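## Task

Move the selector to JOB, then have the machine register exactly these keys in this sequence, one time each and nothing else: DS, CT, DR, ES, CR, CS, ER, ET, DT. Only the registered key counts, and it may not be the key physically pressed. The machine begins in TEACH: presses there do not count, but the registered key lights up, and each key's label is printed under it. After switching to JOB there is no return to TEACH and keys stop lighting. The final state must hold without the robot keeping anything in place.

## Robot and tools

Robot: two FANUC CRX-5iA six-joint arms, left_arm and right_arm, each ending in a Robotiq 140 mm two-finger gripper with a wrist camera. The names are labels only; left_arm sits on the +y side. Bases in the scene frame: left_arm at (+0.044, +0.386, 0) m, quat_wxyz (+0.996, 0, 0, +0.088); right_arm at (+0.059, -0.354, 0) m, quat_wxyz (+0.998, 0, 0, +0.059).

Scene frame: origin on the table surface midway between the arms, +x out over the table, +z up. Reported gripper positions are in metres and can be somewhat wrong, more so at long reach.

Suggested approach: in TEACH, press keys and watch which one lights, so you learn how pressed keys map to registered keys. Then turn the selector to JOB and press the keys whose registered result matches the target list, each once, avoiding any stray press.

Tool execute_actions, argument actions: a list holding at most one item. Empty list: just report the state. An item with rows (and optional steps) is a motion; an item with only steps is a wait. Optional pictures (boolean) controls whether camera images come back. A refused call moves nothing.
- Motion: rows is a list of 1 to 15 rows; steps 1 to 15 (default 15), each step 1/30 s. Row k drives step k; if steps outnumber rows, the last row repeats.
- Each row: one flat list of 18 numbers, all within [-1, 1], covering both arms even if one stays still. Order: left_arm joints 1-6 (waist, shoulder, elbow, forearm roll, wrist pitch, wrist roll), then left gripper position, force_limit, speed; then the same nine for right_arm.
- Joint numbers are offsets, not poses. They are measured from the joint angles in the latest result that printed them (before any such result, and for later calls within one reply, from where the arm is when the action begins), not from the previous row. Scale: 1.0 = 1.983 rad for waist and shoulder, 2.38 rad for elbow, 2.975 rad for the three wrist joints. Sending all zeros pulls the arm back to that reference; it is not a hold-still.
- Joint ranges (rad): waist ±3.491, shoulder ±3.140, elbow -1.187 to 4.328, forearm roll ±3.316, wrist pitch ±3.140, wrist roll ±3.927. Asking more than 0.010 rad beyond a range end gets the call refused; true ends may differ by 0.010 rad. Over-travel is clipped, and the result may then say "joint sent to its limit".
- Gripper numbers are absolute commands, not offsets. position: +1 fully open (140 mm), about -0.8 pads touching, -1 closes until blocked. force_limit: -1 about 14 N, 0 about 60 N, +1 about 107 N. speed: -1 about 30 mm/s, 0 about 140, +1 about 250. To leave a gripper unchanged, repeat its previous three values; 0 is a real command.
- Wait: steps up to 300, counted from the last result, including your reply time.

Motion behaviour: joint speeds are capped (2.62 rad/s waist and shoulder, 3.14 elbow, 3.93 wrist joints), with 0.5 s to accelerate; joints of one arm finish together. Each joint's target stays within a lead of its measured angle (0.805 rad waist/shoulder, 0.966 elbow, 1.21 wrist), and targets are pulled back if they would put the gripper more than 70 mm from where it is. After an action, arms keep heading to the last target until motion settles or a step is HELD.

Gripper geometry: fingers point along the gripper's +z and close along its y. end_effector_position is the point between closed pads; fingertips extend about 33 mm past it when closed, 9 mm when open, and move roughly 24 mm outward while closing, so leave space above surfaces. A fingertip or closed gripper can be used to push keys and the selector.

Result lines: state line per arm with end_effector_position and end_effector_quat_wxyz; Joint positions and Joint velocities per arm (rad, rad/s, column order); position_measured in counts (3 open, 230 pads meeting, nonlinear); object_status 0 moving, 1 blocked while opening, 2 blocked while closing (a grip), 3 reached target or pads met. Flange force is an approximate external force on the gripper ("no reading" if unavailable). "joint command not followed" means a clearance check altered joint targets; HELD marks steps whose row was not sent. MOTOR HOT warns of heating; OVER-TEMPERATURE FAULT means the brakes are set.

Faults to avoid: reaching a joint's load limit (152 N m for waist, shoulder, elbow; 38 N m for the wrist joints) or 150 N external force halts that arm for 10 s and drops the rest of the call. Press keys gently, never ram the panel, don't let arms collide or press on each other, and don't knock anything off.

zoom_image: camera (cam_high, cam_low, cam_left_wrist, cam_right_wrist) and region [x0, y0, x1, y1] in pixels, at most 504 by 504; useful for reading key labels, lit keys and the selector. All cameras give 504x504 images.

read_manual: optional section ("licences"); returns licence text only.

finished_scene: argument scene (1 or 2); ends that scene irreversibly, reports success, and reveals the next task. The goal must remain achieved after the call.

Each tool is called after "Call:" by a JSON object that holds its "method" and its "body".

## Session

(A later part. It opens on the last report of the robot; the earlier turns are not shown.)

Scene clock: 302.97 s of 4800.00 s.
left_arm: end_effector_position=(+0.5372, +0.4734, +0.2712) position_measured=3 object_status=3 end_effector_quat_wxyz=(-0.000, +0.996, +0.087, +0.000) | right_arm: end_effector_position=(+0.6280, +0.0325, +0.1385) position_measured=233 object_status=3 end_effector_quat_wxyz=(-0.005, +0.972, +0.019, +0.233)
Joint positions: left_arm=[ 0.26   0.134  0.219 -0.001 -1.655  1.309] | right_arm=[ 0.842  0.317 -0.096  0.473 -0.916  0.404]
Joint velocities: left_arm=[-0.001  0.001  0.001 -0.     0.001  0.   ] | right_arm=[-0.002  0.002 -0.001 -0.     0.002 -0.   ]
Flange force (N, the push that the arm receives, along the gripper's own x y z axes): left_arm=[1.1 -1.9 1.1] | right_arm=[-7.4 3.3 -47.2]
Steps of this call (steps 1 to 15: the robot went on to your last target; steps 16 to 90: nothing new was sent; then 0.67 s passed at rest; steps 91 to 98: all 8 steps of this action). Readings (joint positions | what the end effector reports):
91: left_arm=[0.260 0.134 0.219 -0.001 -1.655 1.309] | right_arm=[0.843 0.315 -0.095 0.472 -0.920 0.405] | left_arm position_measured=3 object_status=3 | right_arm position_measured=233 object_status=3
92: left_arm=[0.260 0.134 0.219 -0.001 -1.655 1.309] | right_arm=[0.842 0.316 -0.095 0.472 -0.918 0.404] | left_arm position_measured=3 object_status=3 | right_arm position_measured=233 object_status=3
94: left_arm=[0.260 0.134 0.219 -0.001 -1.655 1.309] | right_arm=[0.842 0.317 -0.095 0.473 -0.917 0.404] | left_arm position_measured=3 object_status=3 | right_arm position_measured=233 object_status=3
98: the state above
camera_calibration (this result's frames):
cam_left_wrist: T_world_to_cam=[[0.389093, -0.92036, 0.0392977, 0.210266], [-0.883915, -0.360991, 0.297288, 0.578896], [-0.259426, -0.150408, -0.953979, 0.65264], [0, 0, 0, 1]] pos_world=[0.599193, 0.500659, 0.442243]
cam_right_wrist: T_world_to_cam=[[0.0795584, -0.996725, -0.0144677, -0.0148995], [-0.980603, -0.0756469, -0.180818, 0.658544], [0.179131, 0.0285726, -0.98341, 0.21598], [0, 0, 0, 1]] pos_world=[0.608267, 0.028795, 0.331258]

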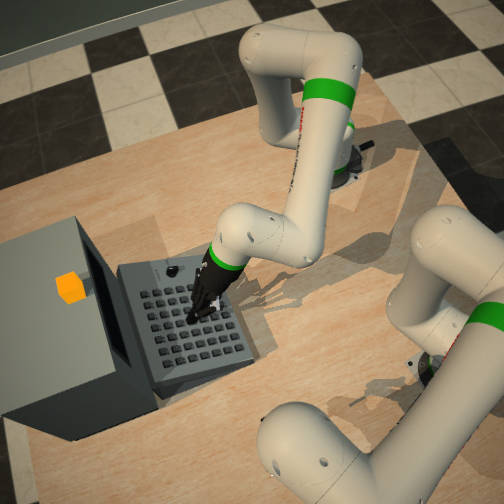

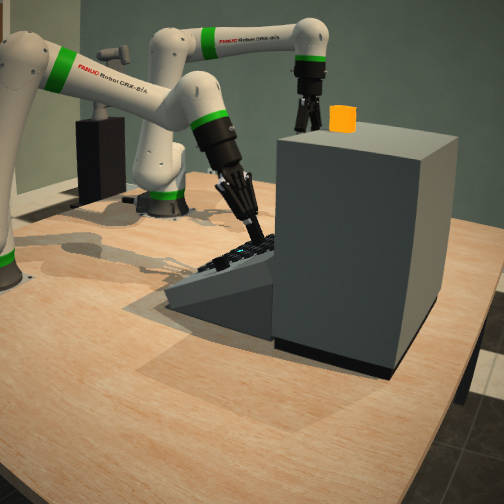

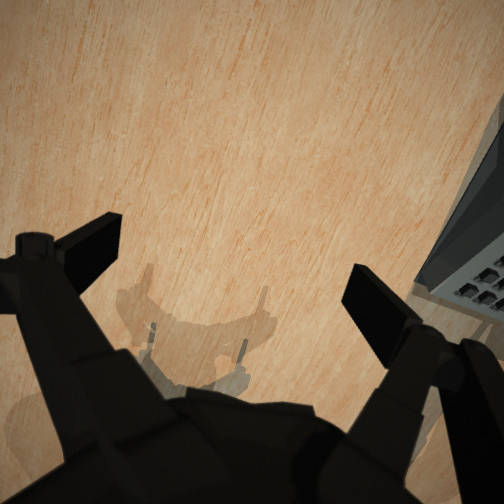

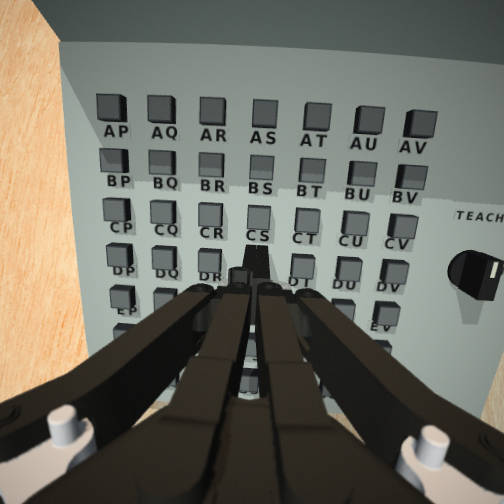

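Call:
{"method": "zoom_image", "body": {"camera": "cam_low", "region": [190, 200, 290, 300]}}

Call:
{"method": "execute_actions", "body": {"actions": [{"rows": [[0,0,0,0,0,0,1,0,0,0.00432,-0.00813,0.00261,-0.0018,-0.0079,0.00122,-1,0,0]], "steps": 10}]}}

Region (190, 200, 290, 300) of cam_low's 504x504 image, scaled by 5.040, with more detail than that image has.

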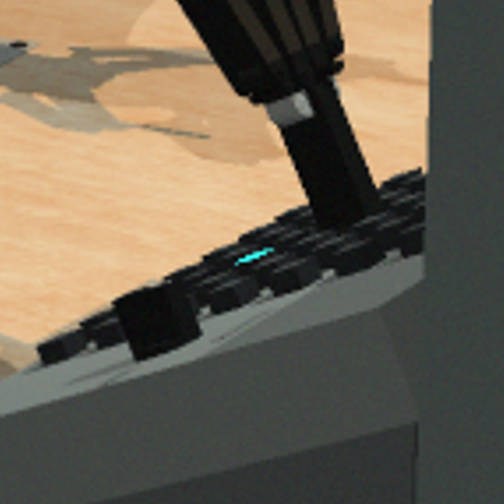

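Scene clock: 309.47 s of 4800.00 s.
left_arm: end_effector_position=(+0.5372, +0.4734, +0.2712) position_measured=3 object_status=3 end_effector_quat_wxyz=(-0.000, +0.996, +0.087, +0.000) | right_arm: end_effector_position=(+0.6229, +0.0324, +0.1491) position_measured=233 object_status=3 end_effector_quat_wxyz=(-0.004, +0.972, +0.019, +0.233)
Joint positions: left_arm=[ 0.26   0.134  0.219 -0.001 -1.655  1.309] | right_arm=[ 0.85   0.301 -0.089  0.467 -0.94   0.408]
Joint velocities: left_arm=[-0.001 -0.    -0.001 -0.     0.001  0.001] | right_arm=[ 0.002 -0.003  0.     0.    -0.001  0.002]
Flange force (N, the push that the arm receives, along the gripper's own x y z axes): left_arm=[4.7 -1.7 0.2] | right_arm=[-1.8 -1.8 1.3]
Steps of this call (steps 1 to 15: the robot went on to your last target; steps 16 to 90: nothing new was sent; then 3.17 s passed at rest; steps 91 to 100: all 10 steps of this action). Readings (joint positions | what the end effector reports):
91: left_arm=[0.260 0.134 0.219 -0.001 -1.655 1.309] | right_arm=[0.842 0.317 -0.096 0.472 -0.916 0.404] | left_arm position_measured=3 object_status=3 | right_arm position_measured=233 object_status=3
92: left_arm=[0.260 0.134 0.219 -0.001 -1.655 1.309] | right_arm=[0.843 0.315 -0.095 0.471 -0.921 0.404] | left_arm position_measured=3 object_status=3 | right_arm position_measured=233 object_status=3
94: left_arm=[0.260 0.134 0.219 -0.001 -1.655 1.309] | right_arm=[0.849 0.304 -0.090 0.468 -0.936 0.406] | left_arm position_measured=3 object_status=3 | right_arm position_measured=233 object_status=3
98: left_arm=[0.260 0.134 0.219 -0.001 -1.655 1.309] | right_arm=[0.850 0.302 -0.089 0.467 -0.939 0.407] | left_arm position_measured=3 object_status=3 | right_arm position_measured=233 object_status=3
100: the state above
camera_calibration (this result's frames):
cam_left_wrist: T_world_to_cam=[[0.389093, -0.92036, 0.0392976, 0.210266], [-0.883915, -0.360992, 0.297287, 0.578896], [-0.259425, -0.150408, -0.953979, 0.65264], [0, 0, 0, 1]] pos_world=[0.599193, 0.500659, 0.442243]
cam_right_wrist: T_world_to_cam=[[0.0792453, -0.996753, -0.0143008, -0.0142757], [-0.980608, -0.0753661, -0.18091, 0.655414], [0.179245, 0.0283598, -0.983396, 0.227349], [0, 0, 0, 1]] pos_world=[0.603084, 0.0287191, 0.341941]

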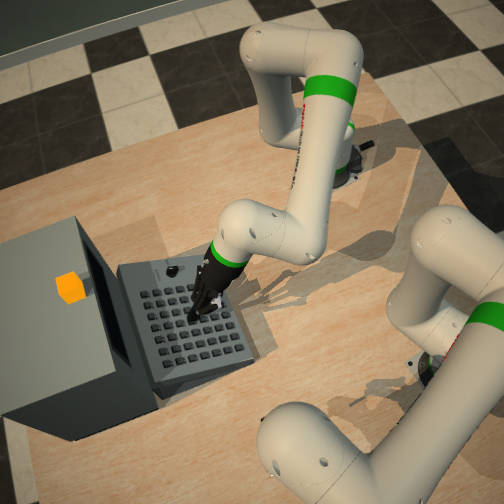

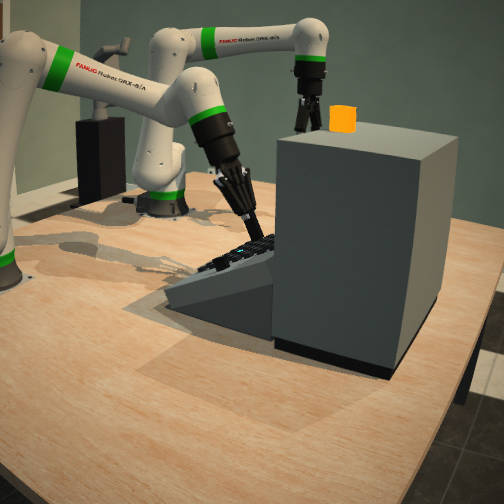

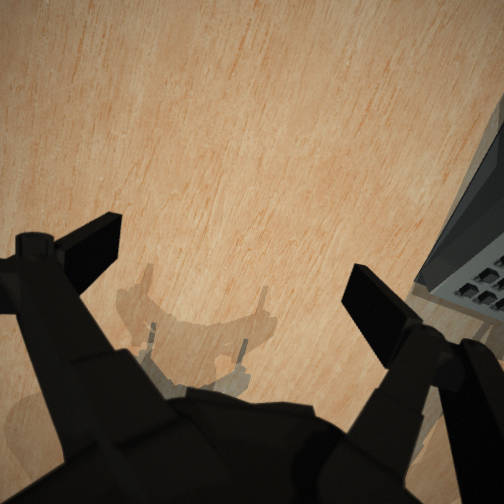

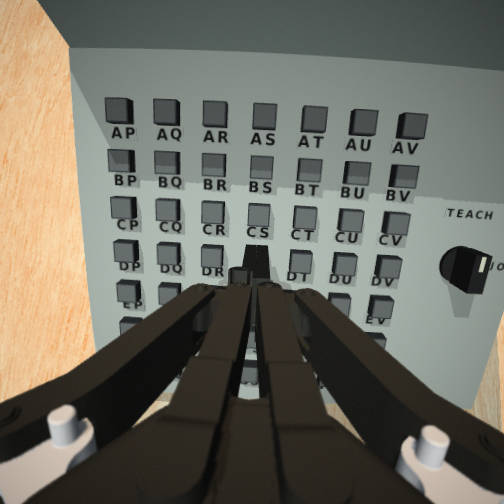

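Call:
{"method": "execute_actions", "body": {"actions": [{"rows": [[0,0,0,0,0,0,1,0,0,-0.00338,0.05183,0.0733,-0.00838,-0.02059,0.01569,-1,0,0]], "steps": 15}]}}

Scene clock: 346.03 s of 4800.00 s.
left_arm: end_effector_position=(+0.5372, +0.4734, +0.2712) position_measured=3 object_status=3 end_effector_quat_wxyz=(-0.000, +0.996, +0.087, +0.000) | right_arm: end_effector_position=(+0.6521, +0.0664, +0.1620) position_measured=233 object_status=3 end_effector_quat_wxyz=(-0.005, +0.972, +0.019, +0.233)
Joint positions: left_arm=[ 0.26   0.134  0.219 -0.001 -1.655  1.309] | right_arm=[ 0.843  0.404  0.085  0.442 -1.001  0.454]
Joint velocities: left_arm=[ 0.001  0.001 -0.002 -0.    -0.     0.   ] | right_arm=[-0.001  0.001 -0.001 -0.    -0.    -0.   ]
Flange force (N, the push that the arm receives, along the gripper's own x y z axes): left_arm=[2.8 -3.4 -0.8] | right_arm=[0.8 -4.6 -0.3]
Steps of this call (steps 1 to 15: the robot went on to your last target; steps 16 to 90: nothing new was sent; then 33.07 s passed at rest; steps 91 to 105: all 15 steps of this action). Readings (joint positions | what the end effector reports):
91: left_arm=[0.260 0.134 0.219 -0.001 -1.655 1.309] | right_arm=[0.850 0.301 -0.089 0.467 -0.940 0.408] | left_arm position_measured=3 object_status=3 | right_arm position_measured=233 object_status=3
92: left_arm=[0.260 0.134 0.219 -0.001 -1.655 1.309] | right_arm=[0.850 0.304 -0.084 0.466 -0.942 0.409] | left_arm position_measured=3 object_status=3 | right_arm position_measured=233 object_status=3
94: left_arm=[0.260 0.134 0.219 -0.001 -1.655 1.309] | right_arm=[0.849 0.322 -0.054 0.462 -0.952 0.417] | left_arm position_measured=3 object_status=3 | right_arm position_measured=233 object_status=3
98: left_arm=[0.260 0.134 0.219 -0.001 -1.655 1.309] | right_arm=[0.845 0.387 0.055 0.447 -0.990 0.446] | left_arm position_measured=3 object_status=3 | right_arm position_measured=233 object_status=3
105: the state above
camera_calibration (this result's frames):
cam_left_wrist: T_world_to_cam=[[0.389093, -0.92036, 0.0392976, 0.210266], [-0.883915, -0.360991, 0.297287, 0.578896], [-0.259425, -0.150408, -0.953979, 0.65264], [0, 0, 0, 1]] pos_world=[0.599193, 0.500659, 0.442243]
cam_right_wrist: T_world_to_cam=[[0.080234, -0.996664, -0.0149244, 0.0169511], [-0.980754, -0.0762616, -0.17974, 0.688949], [0.178002, 0.0290583, -0.983601, 0.234577], [0, 0, 0, 1]] pos_world=[0.632574, 0.0626185, 0.354815]

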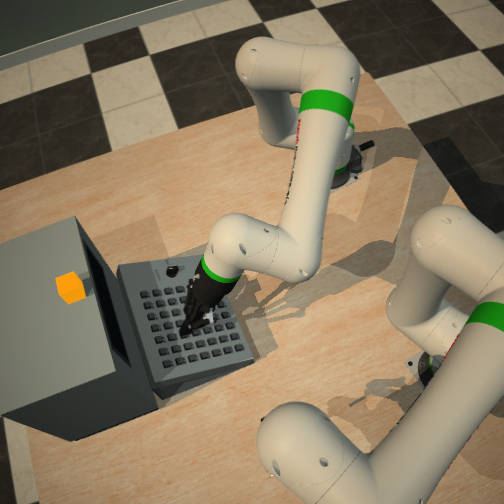

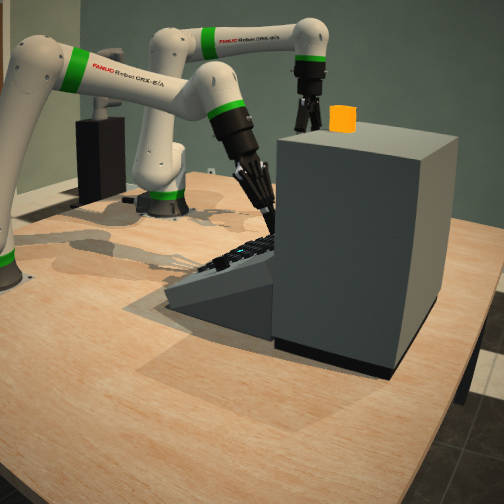

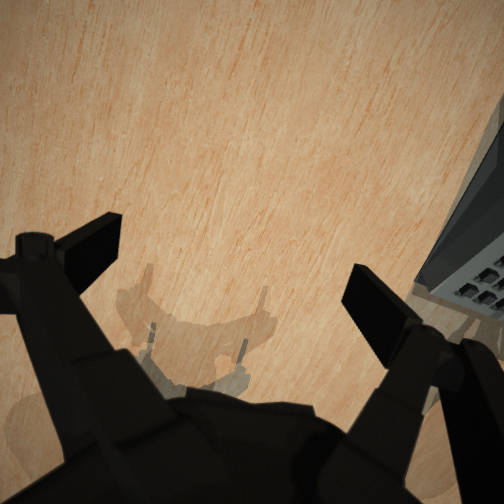

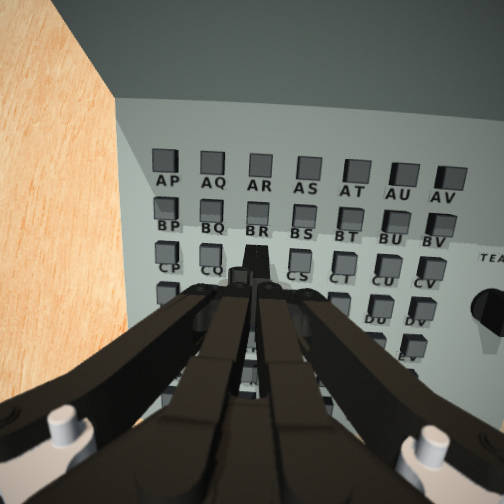

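Call:
{"method": "execute_actions", "body": {"actions": [{"rows": [[0,0,0,0,0,0,1,0,0,-0.0018,0.00522,-0.00054,0.00101,0.004,-0.00095,-1,0,0]], "steps": 9}]}}

Scene clock: 356.70 s of 4800.00 s.
left_arm: end_effector_position=(+0.5372, +0.4734, +0.2712) position_measured=3 object_status=3 end_effector_quat_wxyz=(-0.000, +0.996, +0.087, +0.000) | right_arm: end_effector_position=(+0.6553, +0.0674, +0.1558) position_measured=233 object_status=3 end_effector_quat_wxyz=(-0.005, +0.972, +0.019, +0.233)
Joint positions: left_arm=[ 0.26   0.134  0.219 -0.001 -1.655  1.309] | right_arm=[ 0.84   0.414  0.084  0.445 -0.989  0.452]
Joint velocities: left_arm=[ 0.001 -0.    -0.001  0.    -0.001 -0.001] | right_arm=[ 0.     0.001 -0.002  0.001  0.001 -0.001]
Flange force (N, the push that the arm receives, along the gripper's own x y z axes): left_arm=[-2.2 0.3 2.9] | right_arm=[-0.6 -0.9 -0.5]
Steps of this call (steps 1 to 15: the robot went on to your last target; steps 16 to 90: nothing new was sent; then 7.37 s passed at rest; steps 91 to 99: all 9 steps of this action). Readings (joint positions | what the end effector reports):
91: left_arm=[0.260 0.134 0.219 -0.001 -1.655 1.309] | right_arm=[0.843 0.405 0.085 0.442 -1.001 0.454] | left_arm position_measured=3 object_status=3 | right_arm position_measured=233 object_status=3
92: left_arm=[0.260 0.134 0.219 -0.001 -1.655 1.309] | right_arm=[0.842 0.408 0.085 0.444 -0.997 0.454] | left_arm position_measured=3 object_status=3 | right_arm position_measured=233 object_status=3
94: left_arm=[0.260 0.134 0.219 -0.001 -1.655 1.309] | right_arm=[0.840 0.413 0.084 0.445 -0.991 0.453] | left_arm position_measured=3 object_status=3 | right_arm position_measured=233 object_status=3
98: left_arm=[0.260 0.134 0.219 -0.001 -1.655 1.309] | right_arm=[0.840 0.414 0.084 0.445 -0.989 0.452] | left_arm position_measured=3 object_status=3 | right_arm position_measured=233 object_status=3
99: the state above
camera_calibration (this result's frames):
cam_left_wrist: T_world_to_cam=[[0.389093, -0.92036, 0.0392977, 0.210266], [-0.883915, -0.360991, 0.297288, 0.578896], [-0.259426, -0.150408, -0.953979, 0.65264], [0, 0, 0, 1]] pos_world=[0.599193, 0.500659, 0.442243]
cam_right_wrist: T_world_to_cam=[[0.0800986, -0.996679, -0.0146854, 0.0175821], [-0.98068, -0.076158, -0.180184, 0.691078], [0.178467, 0.0288342, -0.983523, 0.227598], [0, 0, 0, 1]] pos_world=[0.635699, 0.0635922, 0.348627]

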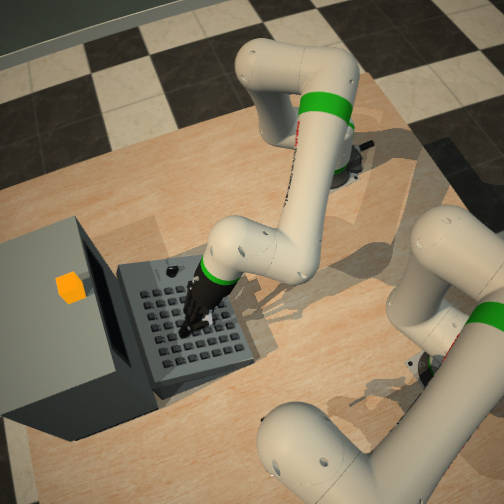

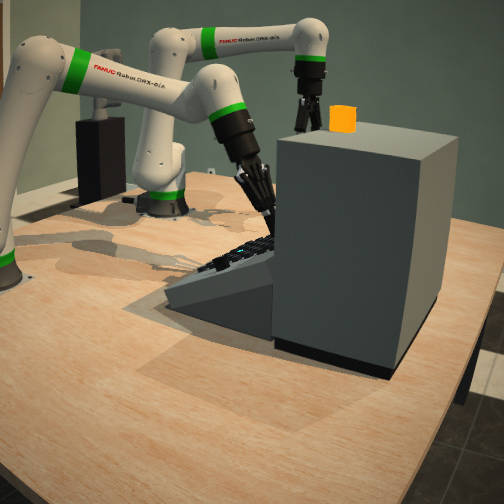

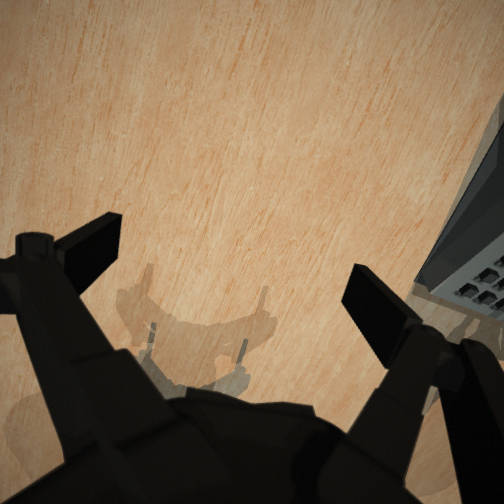

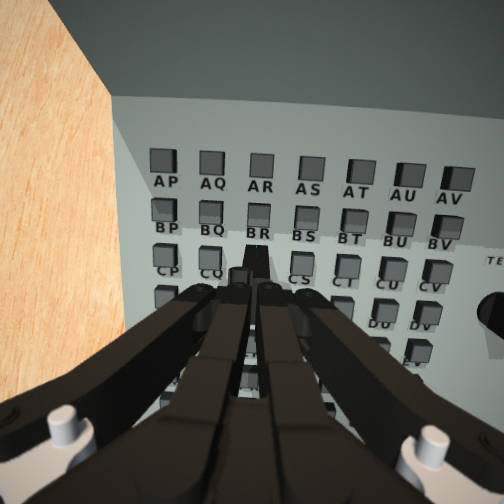

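Call:
{"method": "execute_actions", "body": {"actions": [{"rows": [[0,0,0,0,0,0,1,0,0,-0.00043,0.00081,-0.00026,0.00018,0.00079,-0.00012,-1,0,0]], "steps": 8}]}}

Scene clock: 362.13 s of 4800.00 s.
left_arm: end_effector_position=(+0.5372, +0.4734, +0.2712) position_measured=3 object_status=3 end_effector_quat_wxyz=(-0.000, +0.996, +0.087, +0.000) | right_arm: end_effector_position=(+0.6559, +0.0674, +0.1547) position_measured=233 object_status=3 end_effector_quat_wxyz=(-0.005, +0.972, +0.019, +0.233)
Joint positions: left_arm=[ 0.26   0.134  0.219 -0.001 -1.655  1.309] | right_arm=[ 0.839  0.416  0.083  0.446 -0.987  0.451]
Joint velocities: left_arm=[ 0.001 -0.     0.001  0.    -0.     0.   ] | right_arm=[-0.001 -0.001 -0.001  0.001  0.     0.   ]
Flange force (N, the push that the arm receives, along the gripper's own x y z axes): left_arm=[0.7 -2.8 1.5] | right_arm=[2.4 -5.1 -1.1]
Steps of this call (steps 1 to 15: the robot went on to your last target; steps 16 to 90: nothing new was sent; then 2.17 s passed at rest; steps 91 to 98: all 8 steps of this action). Readings (joint positions | what the end effector reports):
91: left_arm=[0.260 0.134 0.219 -0.001 -1.655 1.309] | right_arm=[0.840 0.415 0.084 0.445 -0.989 0.451] | left_arm position_measured=3 object_status=3 | right_arm position_measured=233 object_status=3
92: left_arm=[0.260 0.134 0.219 -0.001 -1.655 1.309] | right_arm=[0.840 0.415 0.083 0.445 -0.988 0.451] | left_arm position_measured=3 object_status=3 | right_arm position_measured=233 object_status=3
94: left_arm=[0.260 0.134 0.219 -0.001 -1.655 1.309] | right_arm=[0.839 0.416 0.083 0.446 -0.987 0.451] | left_arm position_measured=3 object_status=3 | right_arm position_measured=233 object_status=3
98: the state above
camera_calibration (this result's frames):
cam_left_wrist: T_world_to_cam=[[0.389093, -0.92036, 0.0392976, 0.210266], [-0.883915, -0.360991, 0.297288, 0.578896], [-0.259426, -0.150408, -0.953979, 0.65264], [0, 0, 0, 1]] pos_world=[0.599193, 0.500659, 0.442243]
cam_right_wrist: T_world_to_cam=[[0.080086, -0.99668, -0.0146665, 0.0175258], [-0.980668, -0.0761468, -0.180255, 0.69145], [0.17854, 0.0288189, -0.983511, 0.226331], [0, 0, 0, 1]] pos_world=[0.63627, 0.0635967, 0.347493]

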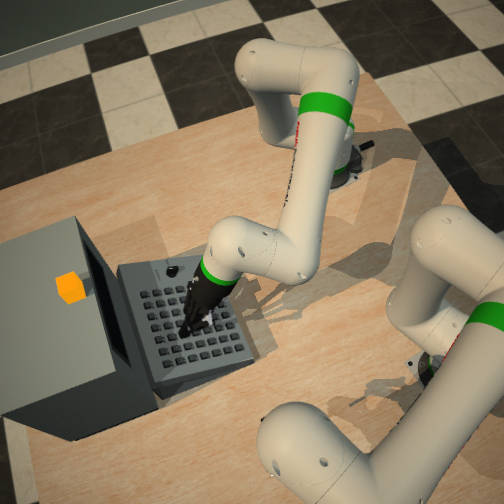

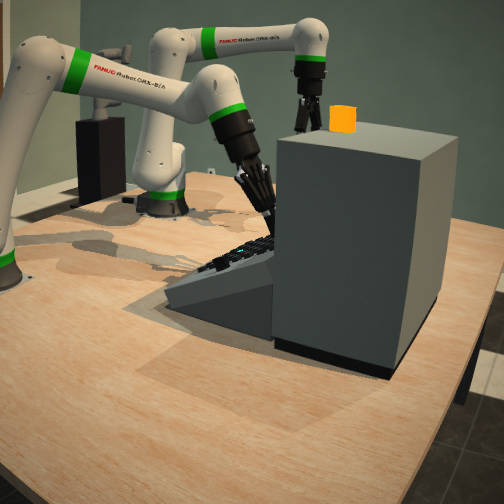

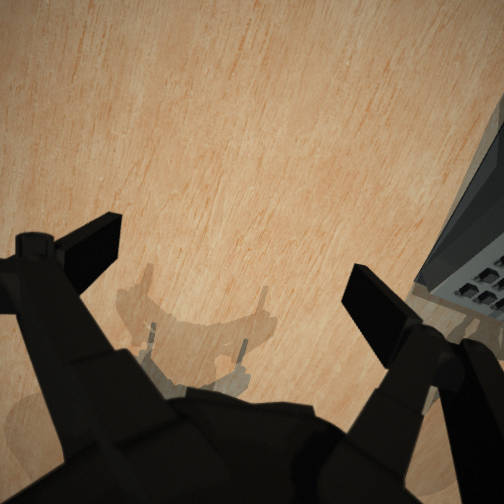

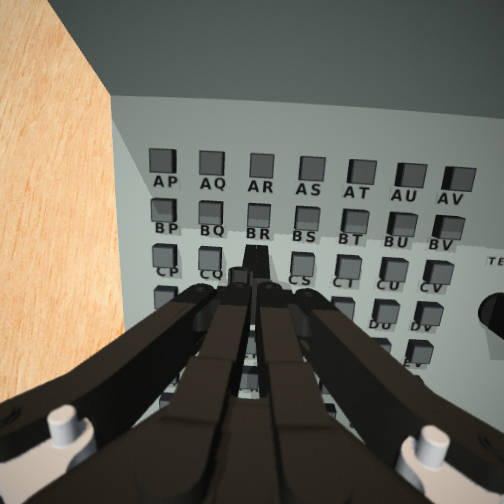

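Call:
{"method": "execute_actions", "body": {"actions": [{"rows": [[0,0,0,0,0,0,1,0,0,-0.00032,0.00061,-0.0002,0.00014,0.00059,-0.00009,-1,0,0]], "steps": 8}]}}

Scene clock: 365.77 s of 4800.00 s.
left_arm: end_effector_position=(+0.5372, +0.4734, +0.2712) position_measured=3 object_status=3 end_effector_quat_wxyz=(-0.000, +0.996, +0.087, +0.000) | right_arm: end_effector_position=(+0.6564, +0.0674, +0.1538) position_measured=233 object_status=3 end_effector_quat_wxyz=(-0.005, +0.972, +0.019, +0.233)
Joint positions: left_arm=[ 0.26   0.134  0.219 -0.001 -1.655  1.309] | right_arm=[ 0.838  0.417  0.083  0.446 -0.985  0.451]
Joint velocities: left_arm=[-0.001  0.     0.003 -0.     0.002  0.001] | right_arm=[-0.002 -0.    -0.    -0.     0.     0.   ]
Flange force (N, the push that the arm receives, along the gripper's own x y z axes): left_arm=[1.8 -1.1 -0.3] | right_arm=[-0.8 -3.3 -2.3]
Steps of this call (steps 1 to 15: the robot went on to your last target; steps 16 to 90: nothing new was sent; then 0.37 s passed at rest; steps 91 to 98: all 8 steps of this action). Readings (joint positions | what the end effector reports):
91: left_arm=[0.260 0.134 0.219 -0.001 -1.655 1.309] | right_arm=[0.839 0.416 0.083 0.446 -0.987 0.451] | left_arm position_measured=3 object_status=3 | right_arm position_measured=233 object_status=3
92: left_arm=[0.260 0.134 0.219 -0.001 -1.655 1.309] | right_arm=[0.839 0.417 0.083 0.446 -0.986 0.451] | left_arm position_measured=3 object_status=3 | right_arm position_measured=233 object_status=3
94: left_arm=[0.260 0.134 0.219 -0.001 -1.655 1.309] | right_arm=[0.839 0.417 0.083 0.446 -0.985 0.451] | left_arm position_measured=3 object_status=3 | right_arm position_measured=233 object_status=3
98: the state above
camera_calibration (this result's frames):
cam_left_wrist: T_world_to_cam=[[0.389093, -0.92036, 0.0392977, 0.210266], [-0.883915, -0.360991, 0.297288, 0.578896], [-0.259426, -0.150408, -0.953979, 0.65264], [0, 0, 0, 1]] pos_world=[0.599193, 0.500659, 0.442243]
cam_right_wrist: T_world_to_cam=[[0.0800641, -0.996683, -0.0146112, 0.0174641], [-0.980661, -0.0761338, -0.180301, 0.691729], [0.178591, 0.0287643, -0.983503, 0.22538], [0, 0, 0, 1]] pos_world=[0.636702, 0.0635872, 0.346637]

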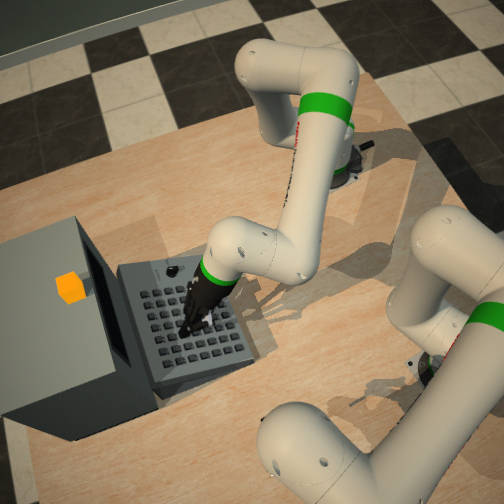

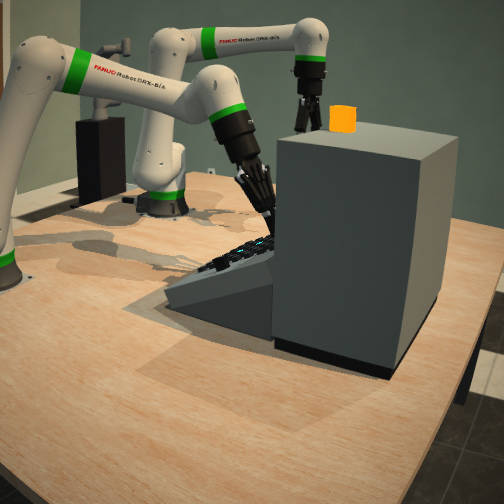

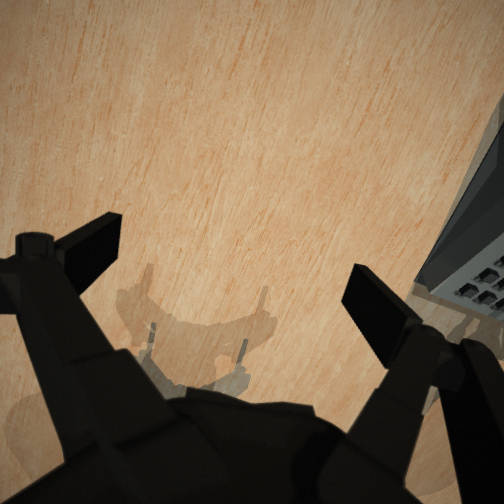

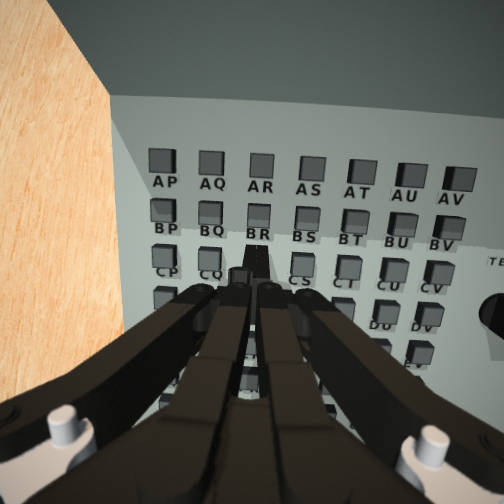

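Call:
{"method": "execute_actions", "body": {"actions": [{"rows": [[0,0,0,0,0,0,1,0,0,0.0029,-0.00567,0.00174,-0.00097,-0.00546,0.00067,-1,0,0],[0,0,0,0,0,0,1,0,0,0.0029,-0.00567,0.00174,-0.00097,-0.00546,0.00067,-1,0,0],[0,0,0,0,0,0,1,0,0,0.0029,-0.00567,0.00174,-0.00097,-0.00546,0.00067,-1,0,0],[0,0,0,0,0,0,1,0,0,0.0029,-0.00567,0.00174,-0.00097,-0.00546,0.00067,-1,0,0],[0,0,0,0,0,0,1,0,0,-0.03454,-0.00972,0.01509,-0.01057,-0.0074,0.03295,-1,0,0]], "steps": 15}]}}

Scene clock: 431.17 s of 4800.00 s.
left_arm: end_effector_position=(+0.5372, +0.4734, +0.2712) position_measured=3 object_status=3 end_effector_quat_wxyz=(-0.000, +0.996, +0.087, +0.000) | right_arm: end_effector_position=(+0.6829, +0.0325, +0.1771) position_measured=233 object_status=3 end_effector_quat_wxyz=(-0.005, +0.972, +0.019, +0.234)
Joint positions: left_arm=[ 0.26   0.134  0.219 -0.001 -1.655  1.309] | right_arm=[ 0.77   0.398  0.119  0.415 -1.007  0.549]
Joint velocities: left_arm=[ 0.001 -0.     0.     0.    -0.     0.   ] | right_arm=[ 0.002 -0.001 -0.     0.    -0.     0.002]
Flange force (N, the push that the arm receives, along the gripper's own x y z axes): left_arm=[2.7 -2.4 -2.4] | right_arm=[1.8 -2.0 -1.5]
Steps of this call (steps 1 to 15: the robot went on to your last target; steps 16 to 90: nothing new was sent; then 61.90 s passed at rest; steps 91 to 105: all 15 steps of this action). Readings (joint positions | what the end effector reports):
91: left_arm=[0.260 0.134 0.219 -0.001 -1.655 1.309] | right_arm=[0.839 0.417 0.083 0.446 -0.985 0.451] | left_arm position_measured=3 object_status=3 | right_arm position_measured=233 object_status=3
92: left_arm=[0.260 0.134 0.219 -0.001 -1.655 1.309] | right_arm=[0.840 0.414 0.084 0.446 -0.990 0.451] | left_arm position_measured=3 object_status=3 | right_arm position_measured=233 object_status=3
94: left_arm=[0.260 0.134 0.219 -0.001 -1.655 1.309] | right_arm=[0.843 0.408 0.086 0.444 -0.999 0.452] | left_arm position_measured=3 object_status=3 | right_arm position_measured=233 object_status=3
98: left_arm=[0.260 0.134 0.219 -0.001 -1.655 1.309] | right_arm=[0.816 0.402 0.100 0.432 -1.004 0.491] | left_arm position_measured=3 object_status=3 | right_arm position_measured=233 object_status=3
105: the state above
camera_calibration (this result's frames):
cam_left_wrist: T_world_to_cam=[[0.389093, -0.92036, 0.0392976, 0.210266], [-0.883915, -0.360991, 0.297288, 0.578896], [-0.259426, -0.150408, -0.953979, 0.65264], [0, 0, 0, 1]] pos_world=[0.599193, 0.500659, 0.442243]
cam_right_wrist: T_world_to_cam=[[0.0806814, -0.996633, -0.0146052, -0.0195155], [-0.980375, -0.0767038, -0.18161, 0.719357], [0.179878, 0.0289711, -0.983262, 0.243652], [0, 0, 0, 1]] pos_world=[0.662986, 0.0286687, 0.369931]

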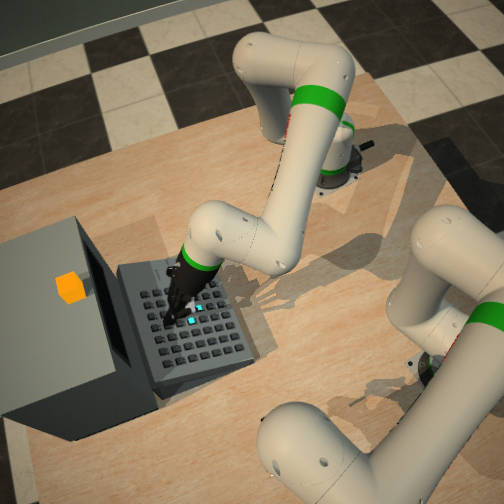

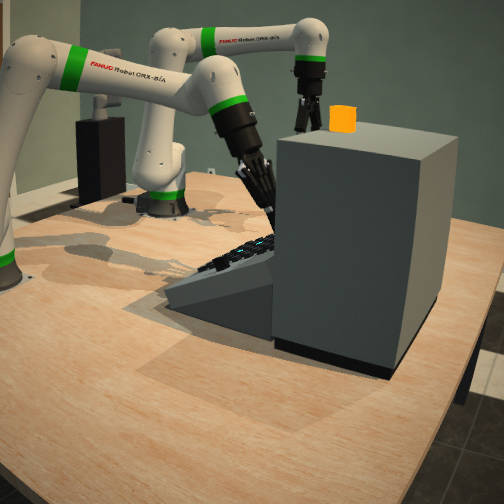

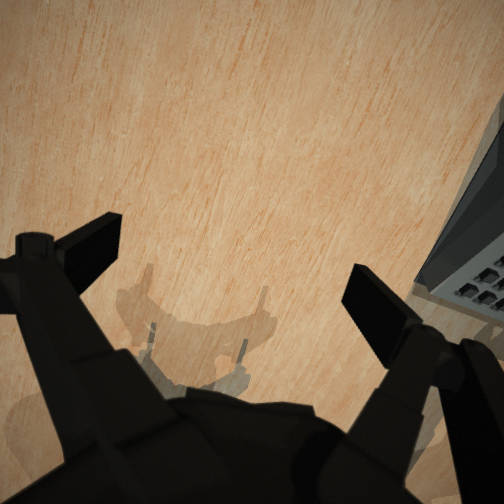

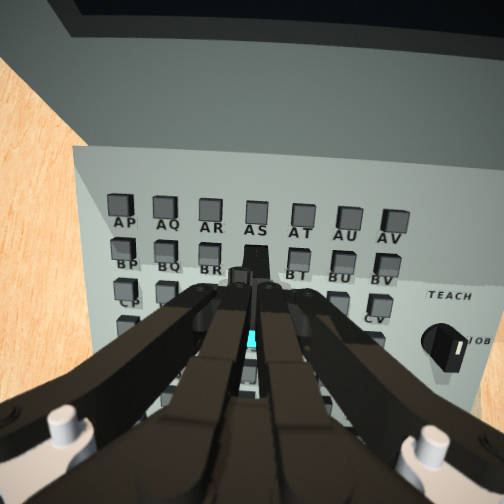

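Call:
{"method": "execute_actions", "body": {"actions": [{"rows": [[0,0,0,0,0,0,1,0,0,-0.00147,0.00655,0.00046,0.00087,0.00402,-0.00104,-1,0,0]], "steps": 9}]}}

Scene clock: 440.83 s of 4800.00 s.
left_arm: end_effector_position=(+0.5372, +0.4734, +0.2712) position_measured=3 object_status=3 end_effector_quat_wxyz=(-0.000, +0.996, +0.087, +0.000) | right_arm: end_effector_position=(+0.6866, +0.0343, +0.1704) position_measured=233 object_status=3 end_effector_quat_wxyz=(-0.005, +0.972, +0.019, +0.234)
Joint positions: left_arm=[ 0.26   0.134  0.219 -0.001 -1.655  1.309] | right_arm=[ 0.767  0.411  0.12   0.417 -0.995  0.546]
Joint velocities: left_arm=[ 0.001 -0.    -0.    -0.    -0.001 -0.001] | right_arm=[ 0.002  0.001  0.     0.001  0.001 -0.002]
Flange force (N, the push that the arm receives, along the gripper's own x y z axes): left_arm=[1.9 -1.6 1.4] | right_arm=[4.2 -3.2 -0.7]
Steps of this call (steps 1 to 15: the robot went on to your last target; steps 16 to 90: nothing new was sent; then 6.37 s passed at rest; steps 91 to 99: all 9 steps of this action). Readings (joint positions | what the end effector reports):
91: left_arm=[0.260 0.134 0.219 -0.001 -1.655 1.309] | right_arm=[0.770 0.398 0.119 0.415 -1.007 0.549] | left_arm position_measured=3 object_status=3 | right_arm position_measured=233 object_status=3
92: left_arm=[0.260 0.134 0.219 -0.001 -1.655 1.309] | right_arm=[0.769 0.401 0.119 0.415 -1.004 0.549] | left_arm position_measured=3 object_status=3 | right_arm position_measured=233 object_status=3
94: left_arm=[0.260 0.134 0.219 -0.001 -1.655 1.309] | right_arm=[0.768 0.409 0.119 0.417 -0.997 0.547] | left_arm position_measured=3 object_status=3 | right_arm position_measured=233 object_status=3
98: left_arm=[0.260 0.134 0.219 -0.001 -1.655 1.309] | right_arm=[0.767 0.411 0.120 0.417 -0.995 0.546] | left_arm position_measured=3 object_status=3 | right_arm position_measured=233 object_status=3
99: the state above
camera_calibration (this result's frames):
cam_left_wrist: T_world_to_cam=[[0.389093, -0.92036, 0.0392976, 0.210266], [-0.883915, -0.360991, 0.297288, 0.578896], [-0.259426, -0.150408, -0.953979, 0.65264], [0, 0, 0, 1]] pos_world=[0.599193, 0.500659, 0.442243]
cam_right_wrist: T_world_to_cam=[[0.080512, -0.996649, -0.0144663, -0.0179696], [-0.980344, -0.0765555, -0.181837, 0.721889], [0.18012, 0.028822, -0.983222, 0.236098], [0, 0, 0, 1]] pos_world=[0.666621, 0.0305504, 0.363143]

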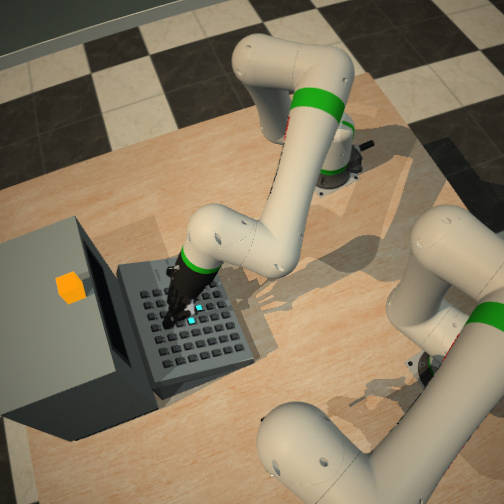

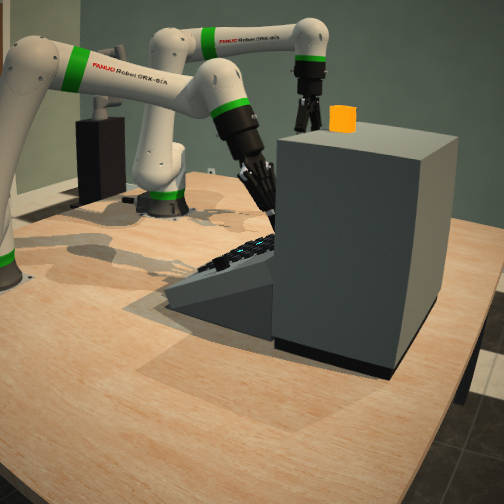

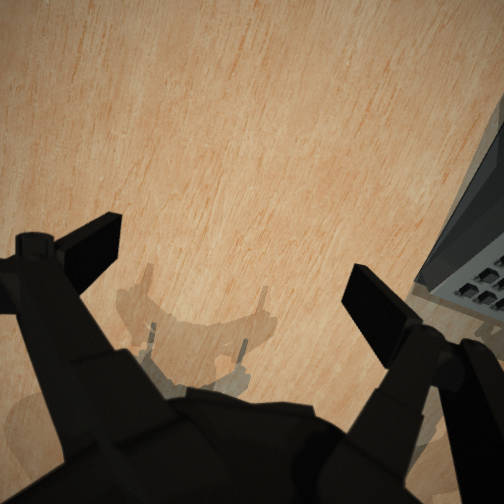

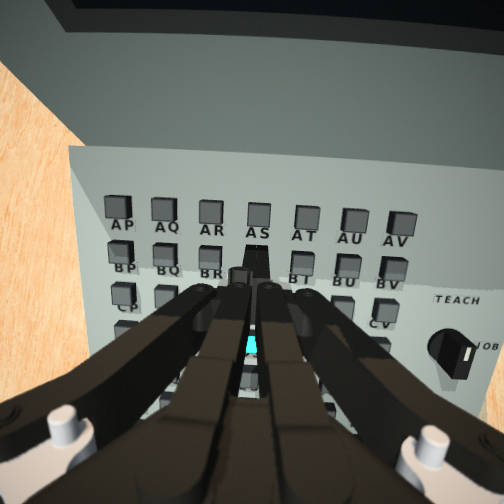

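Call:
{"method": "execute_actions", "body": {"actions": [{"rows": [[0,0,0,0,0,0,1,0,0,-0.00039,0.00076,-0.00023,0.00013,0.00073,-0.00009,-1,0,0]], "steps": 8}]}}

Call:
{"method": "zoom_image", "body": {"camera": "cam_low", "region": [190, 200, 290, 300]}}

Scene clock: 448.30 s of 4800.00 s.
left_arm: end_effector_position=(+0.5372, +0.4734, +0.2712) position_measured=3 object_status=3 end_effector_quat_wxyz=(-0.000, +0.996, +0.087, +0.000) | right_arm: end_effector_position=(+0.6871, +0.0344, +0.1693) position_measured=233 object_status=3 end_effector_quat_wxyz=(-0.005, +0.972, +0.019, +0.234)
Joint positions: left_arm=[ 0.26   0.134  0.219 -0.001 -1.655  1.309] | right_arm=[ 0.766  0.412  0.119  0.418 -0.993  0.546]
Joint velocities: left_arm=[ 0.001  0.001  0.    -0.     0.    -0.   ] | right_arm=[ 0.002  0.    -0.003  0.001 -0.     0.   ]
Flange force (N, the push that the arm receives, along the gripper's own x y z axes): left_arm=[1.3 -3.0 -0.8] | right_arm=[-2.7 -0.8 -2.0]
Steps of this call (steps 1 to 15: the robot went on to your last target; steps 16 to 90: nothing new was sent; then 4.20 s passed at rest; steps 91 to 98: all 8 steps of this action). Readings (joint positions | what the end effector reports):
91: left_arm=[0.260 0.134 0.219 -0.001 -1.655 1.309] | right_arm=[0.767 0.411 0.120 0.417 -0.995 0.546] | left_arm position_measured=3 object_status=3 | right_arm position_measured=233 object_status=3
92: left_arm=[0.260 0.134 0.219 -0.001 -1.655 1.309] | right_arm=[0.767 0.412 0.120 0.417 -0.994 0.546] | left_arm position_measured=3 object_status=3 | right_arm position_measured=233 object_status=3
94: left_arm=[0.260 0.134 0.219 -0.001 -1.655 1.309] | right_arm=[0.767 0.412 0.119 0.418 -0.993 0.546] | left_arm position_measured=3 object_status=3 | right_arm position_measured=233 object_status=3
98: the state above
camera_calibration (this result's frames):
cam_left_wrist: T_world_to_cam=[[0.389093, -0.92036, 0.0392976, 0.210266], [-0.883915, -0.360991, 0.297288, 0.578896], [-0.259425, -0.150408, -0.953979, 0.65264], [0, 0, 0, 1]] pos_world=[0.599193, 0.500659, 0.442243]
cam_right_wrist: T_world_to_cam=[[0.0805384, -0.996645, -0.0145383, -0.0179896], [-0.980325, -0.0765656, -0.181935, 0.722251], [0.180212, 0.028905, -0.983203, 0.234911], [0, 0, 0, 1]] pos_world=[0.667156, 0.0305802, 0.362106]

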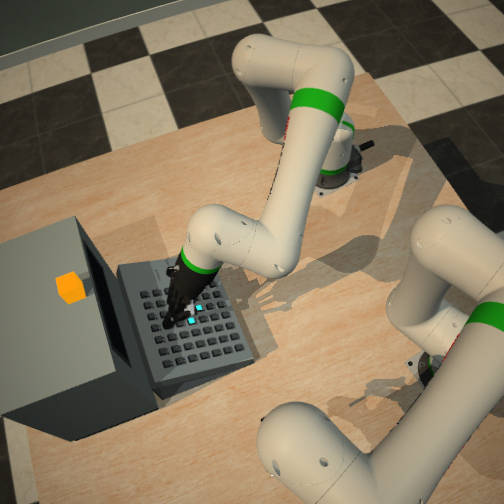

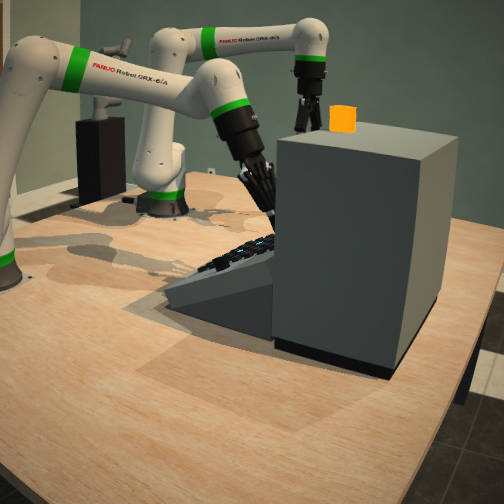

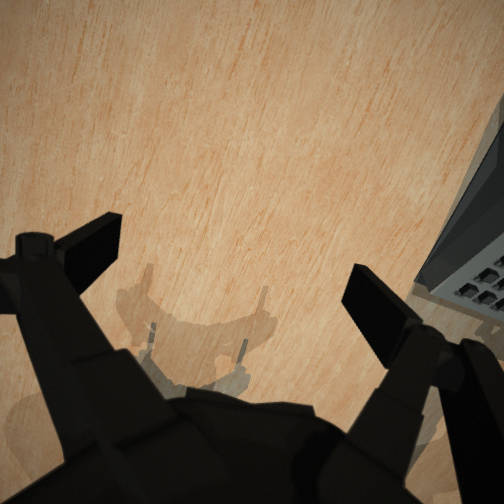

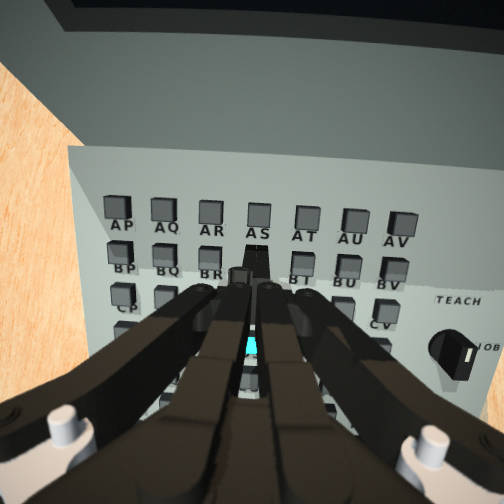

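Region (190, 200, 290, 300) of cam_low's 504x504 image, scaled by 5.040, with more detail than that image has.

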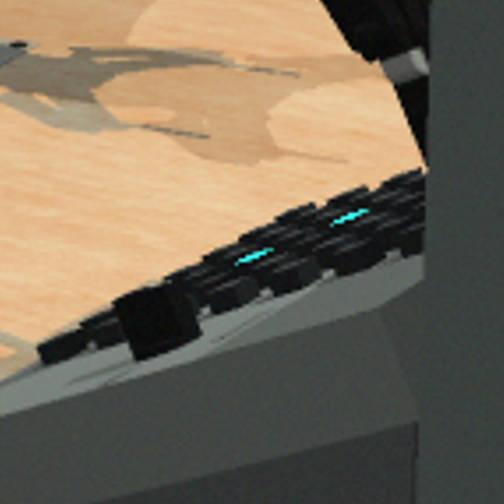

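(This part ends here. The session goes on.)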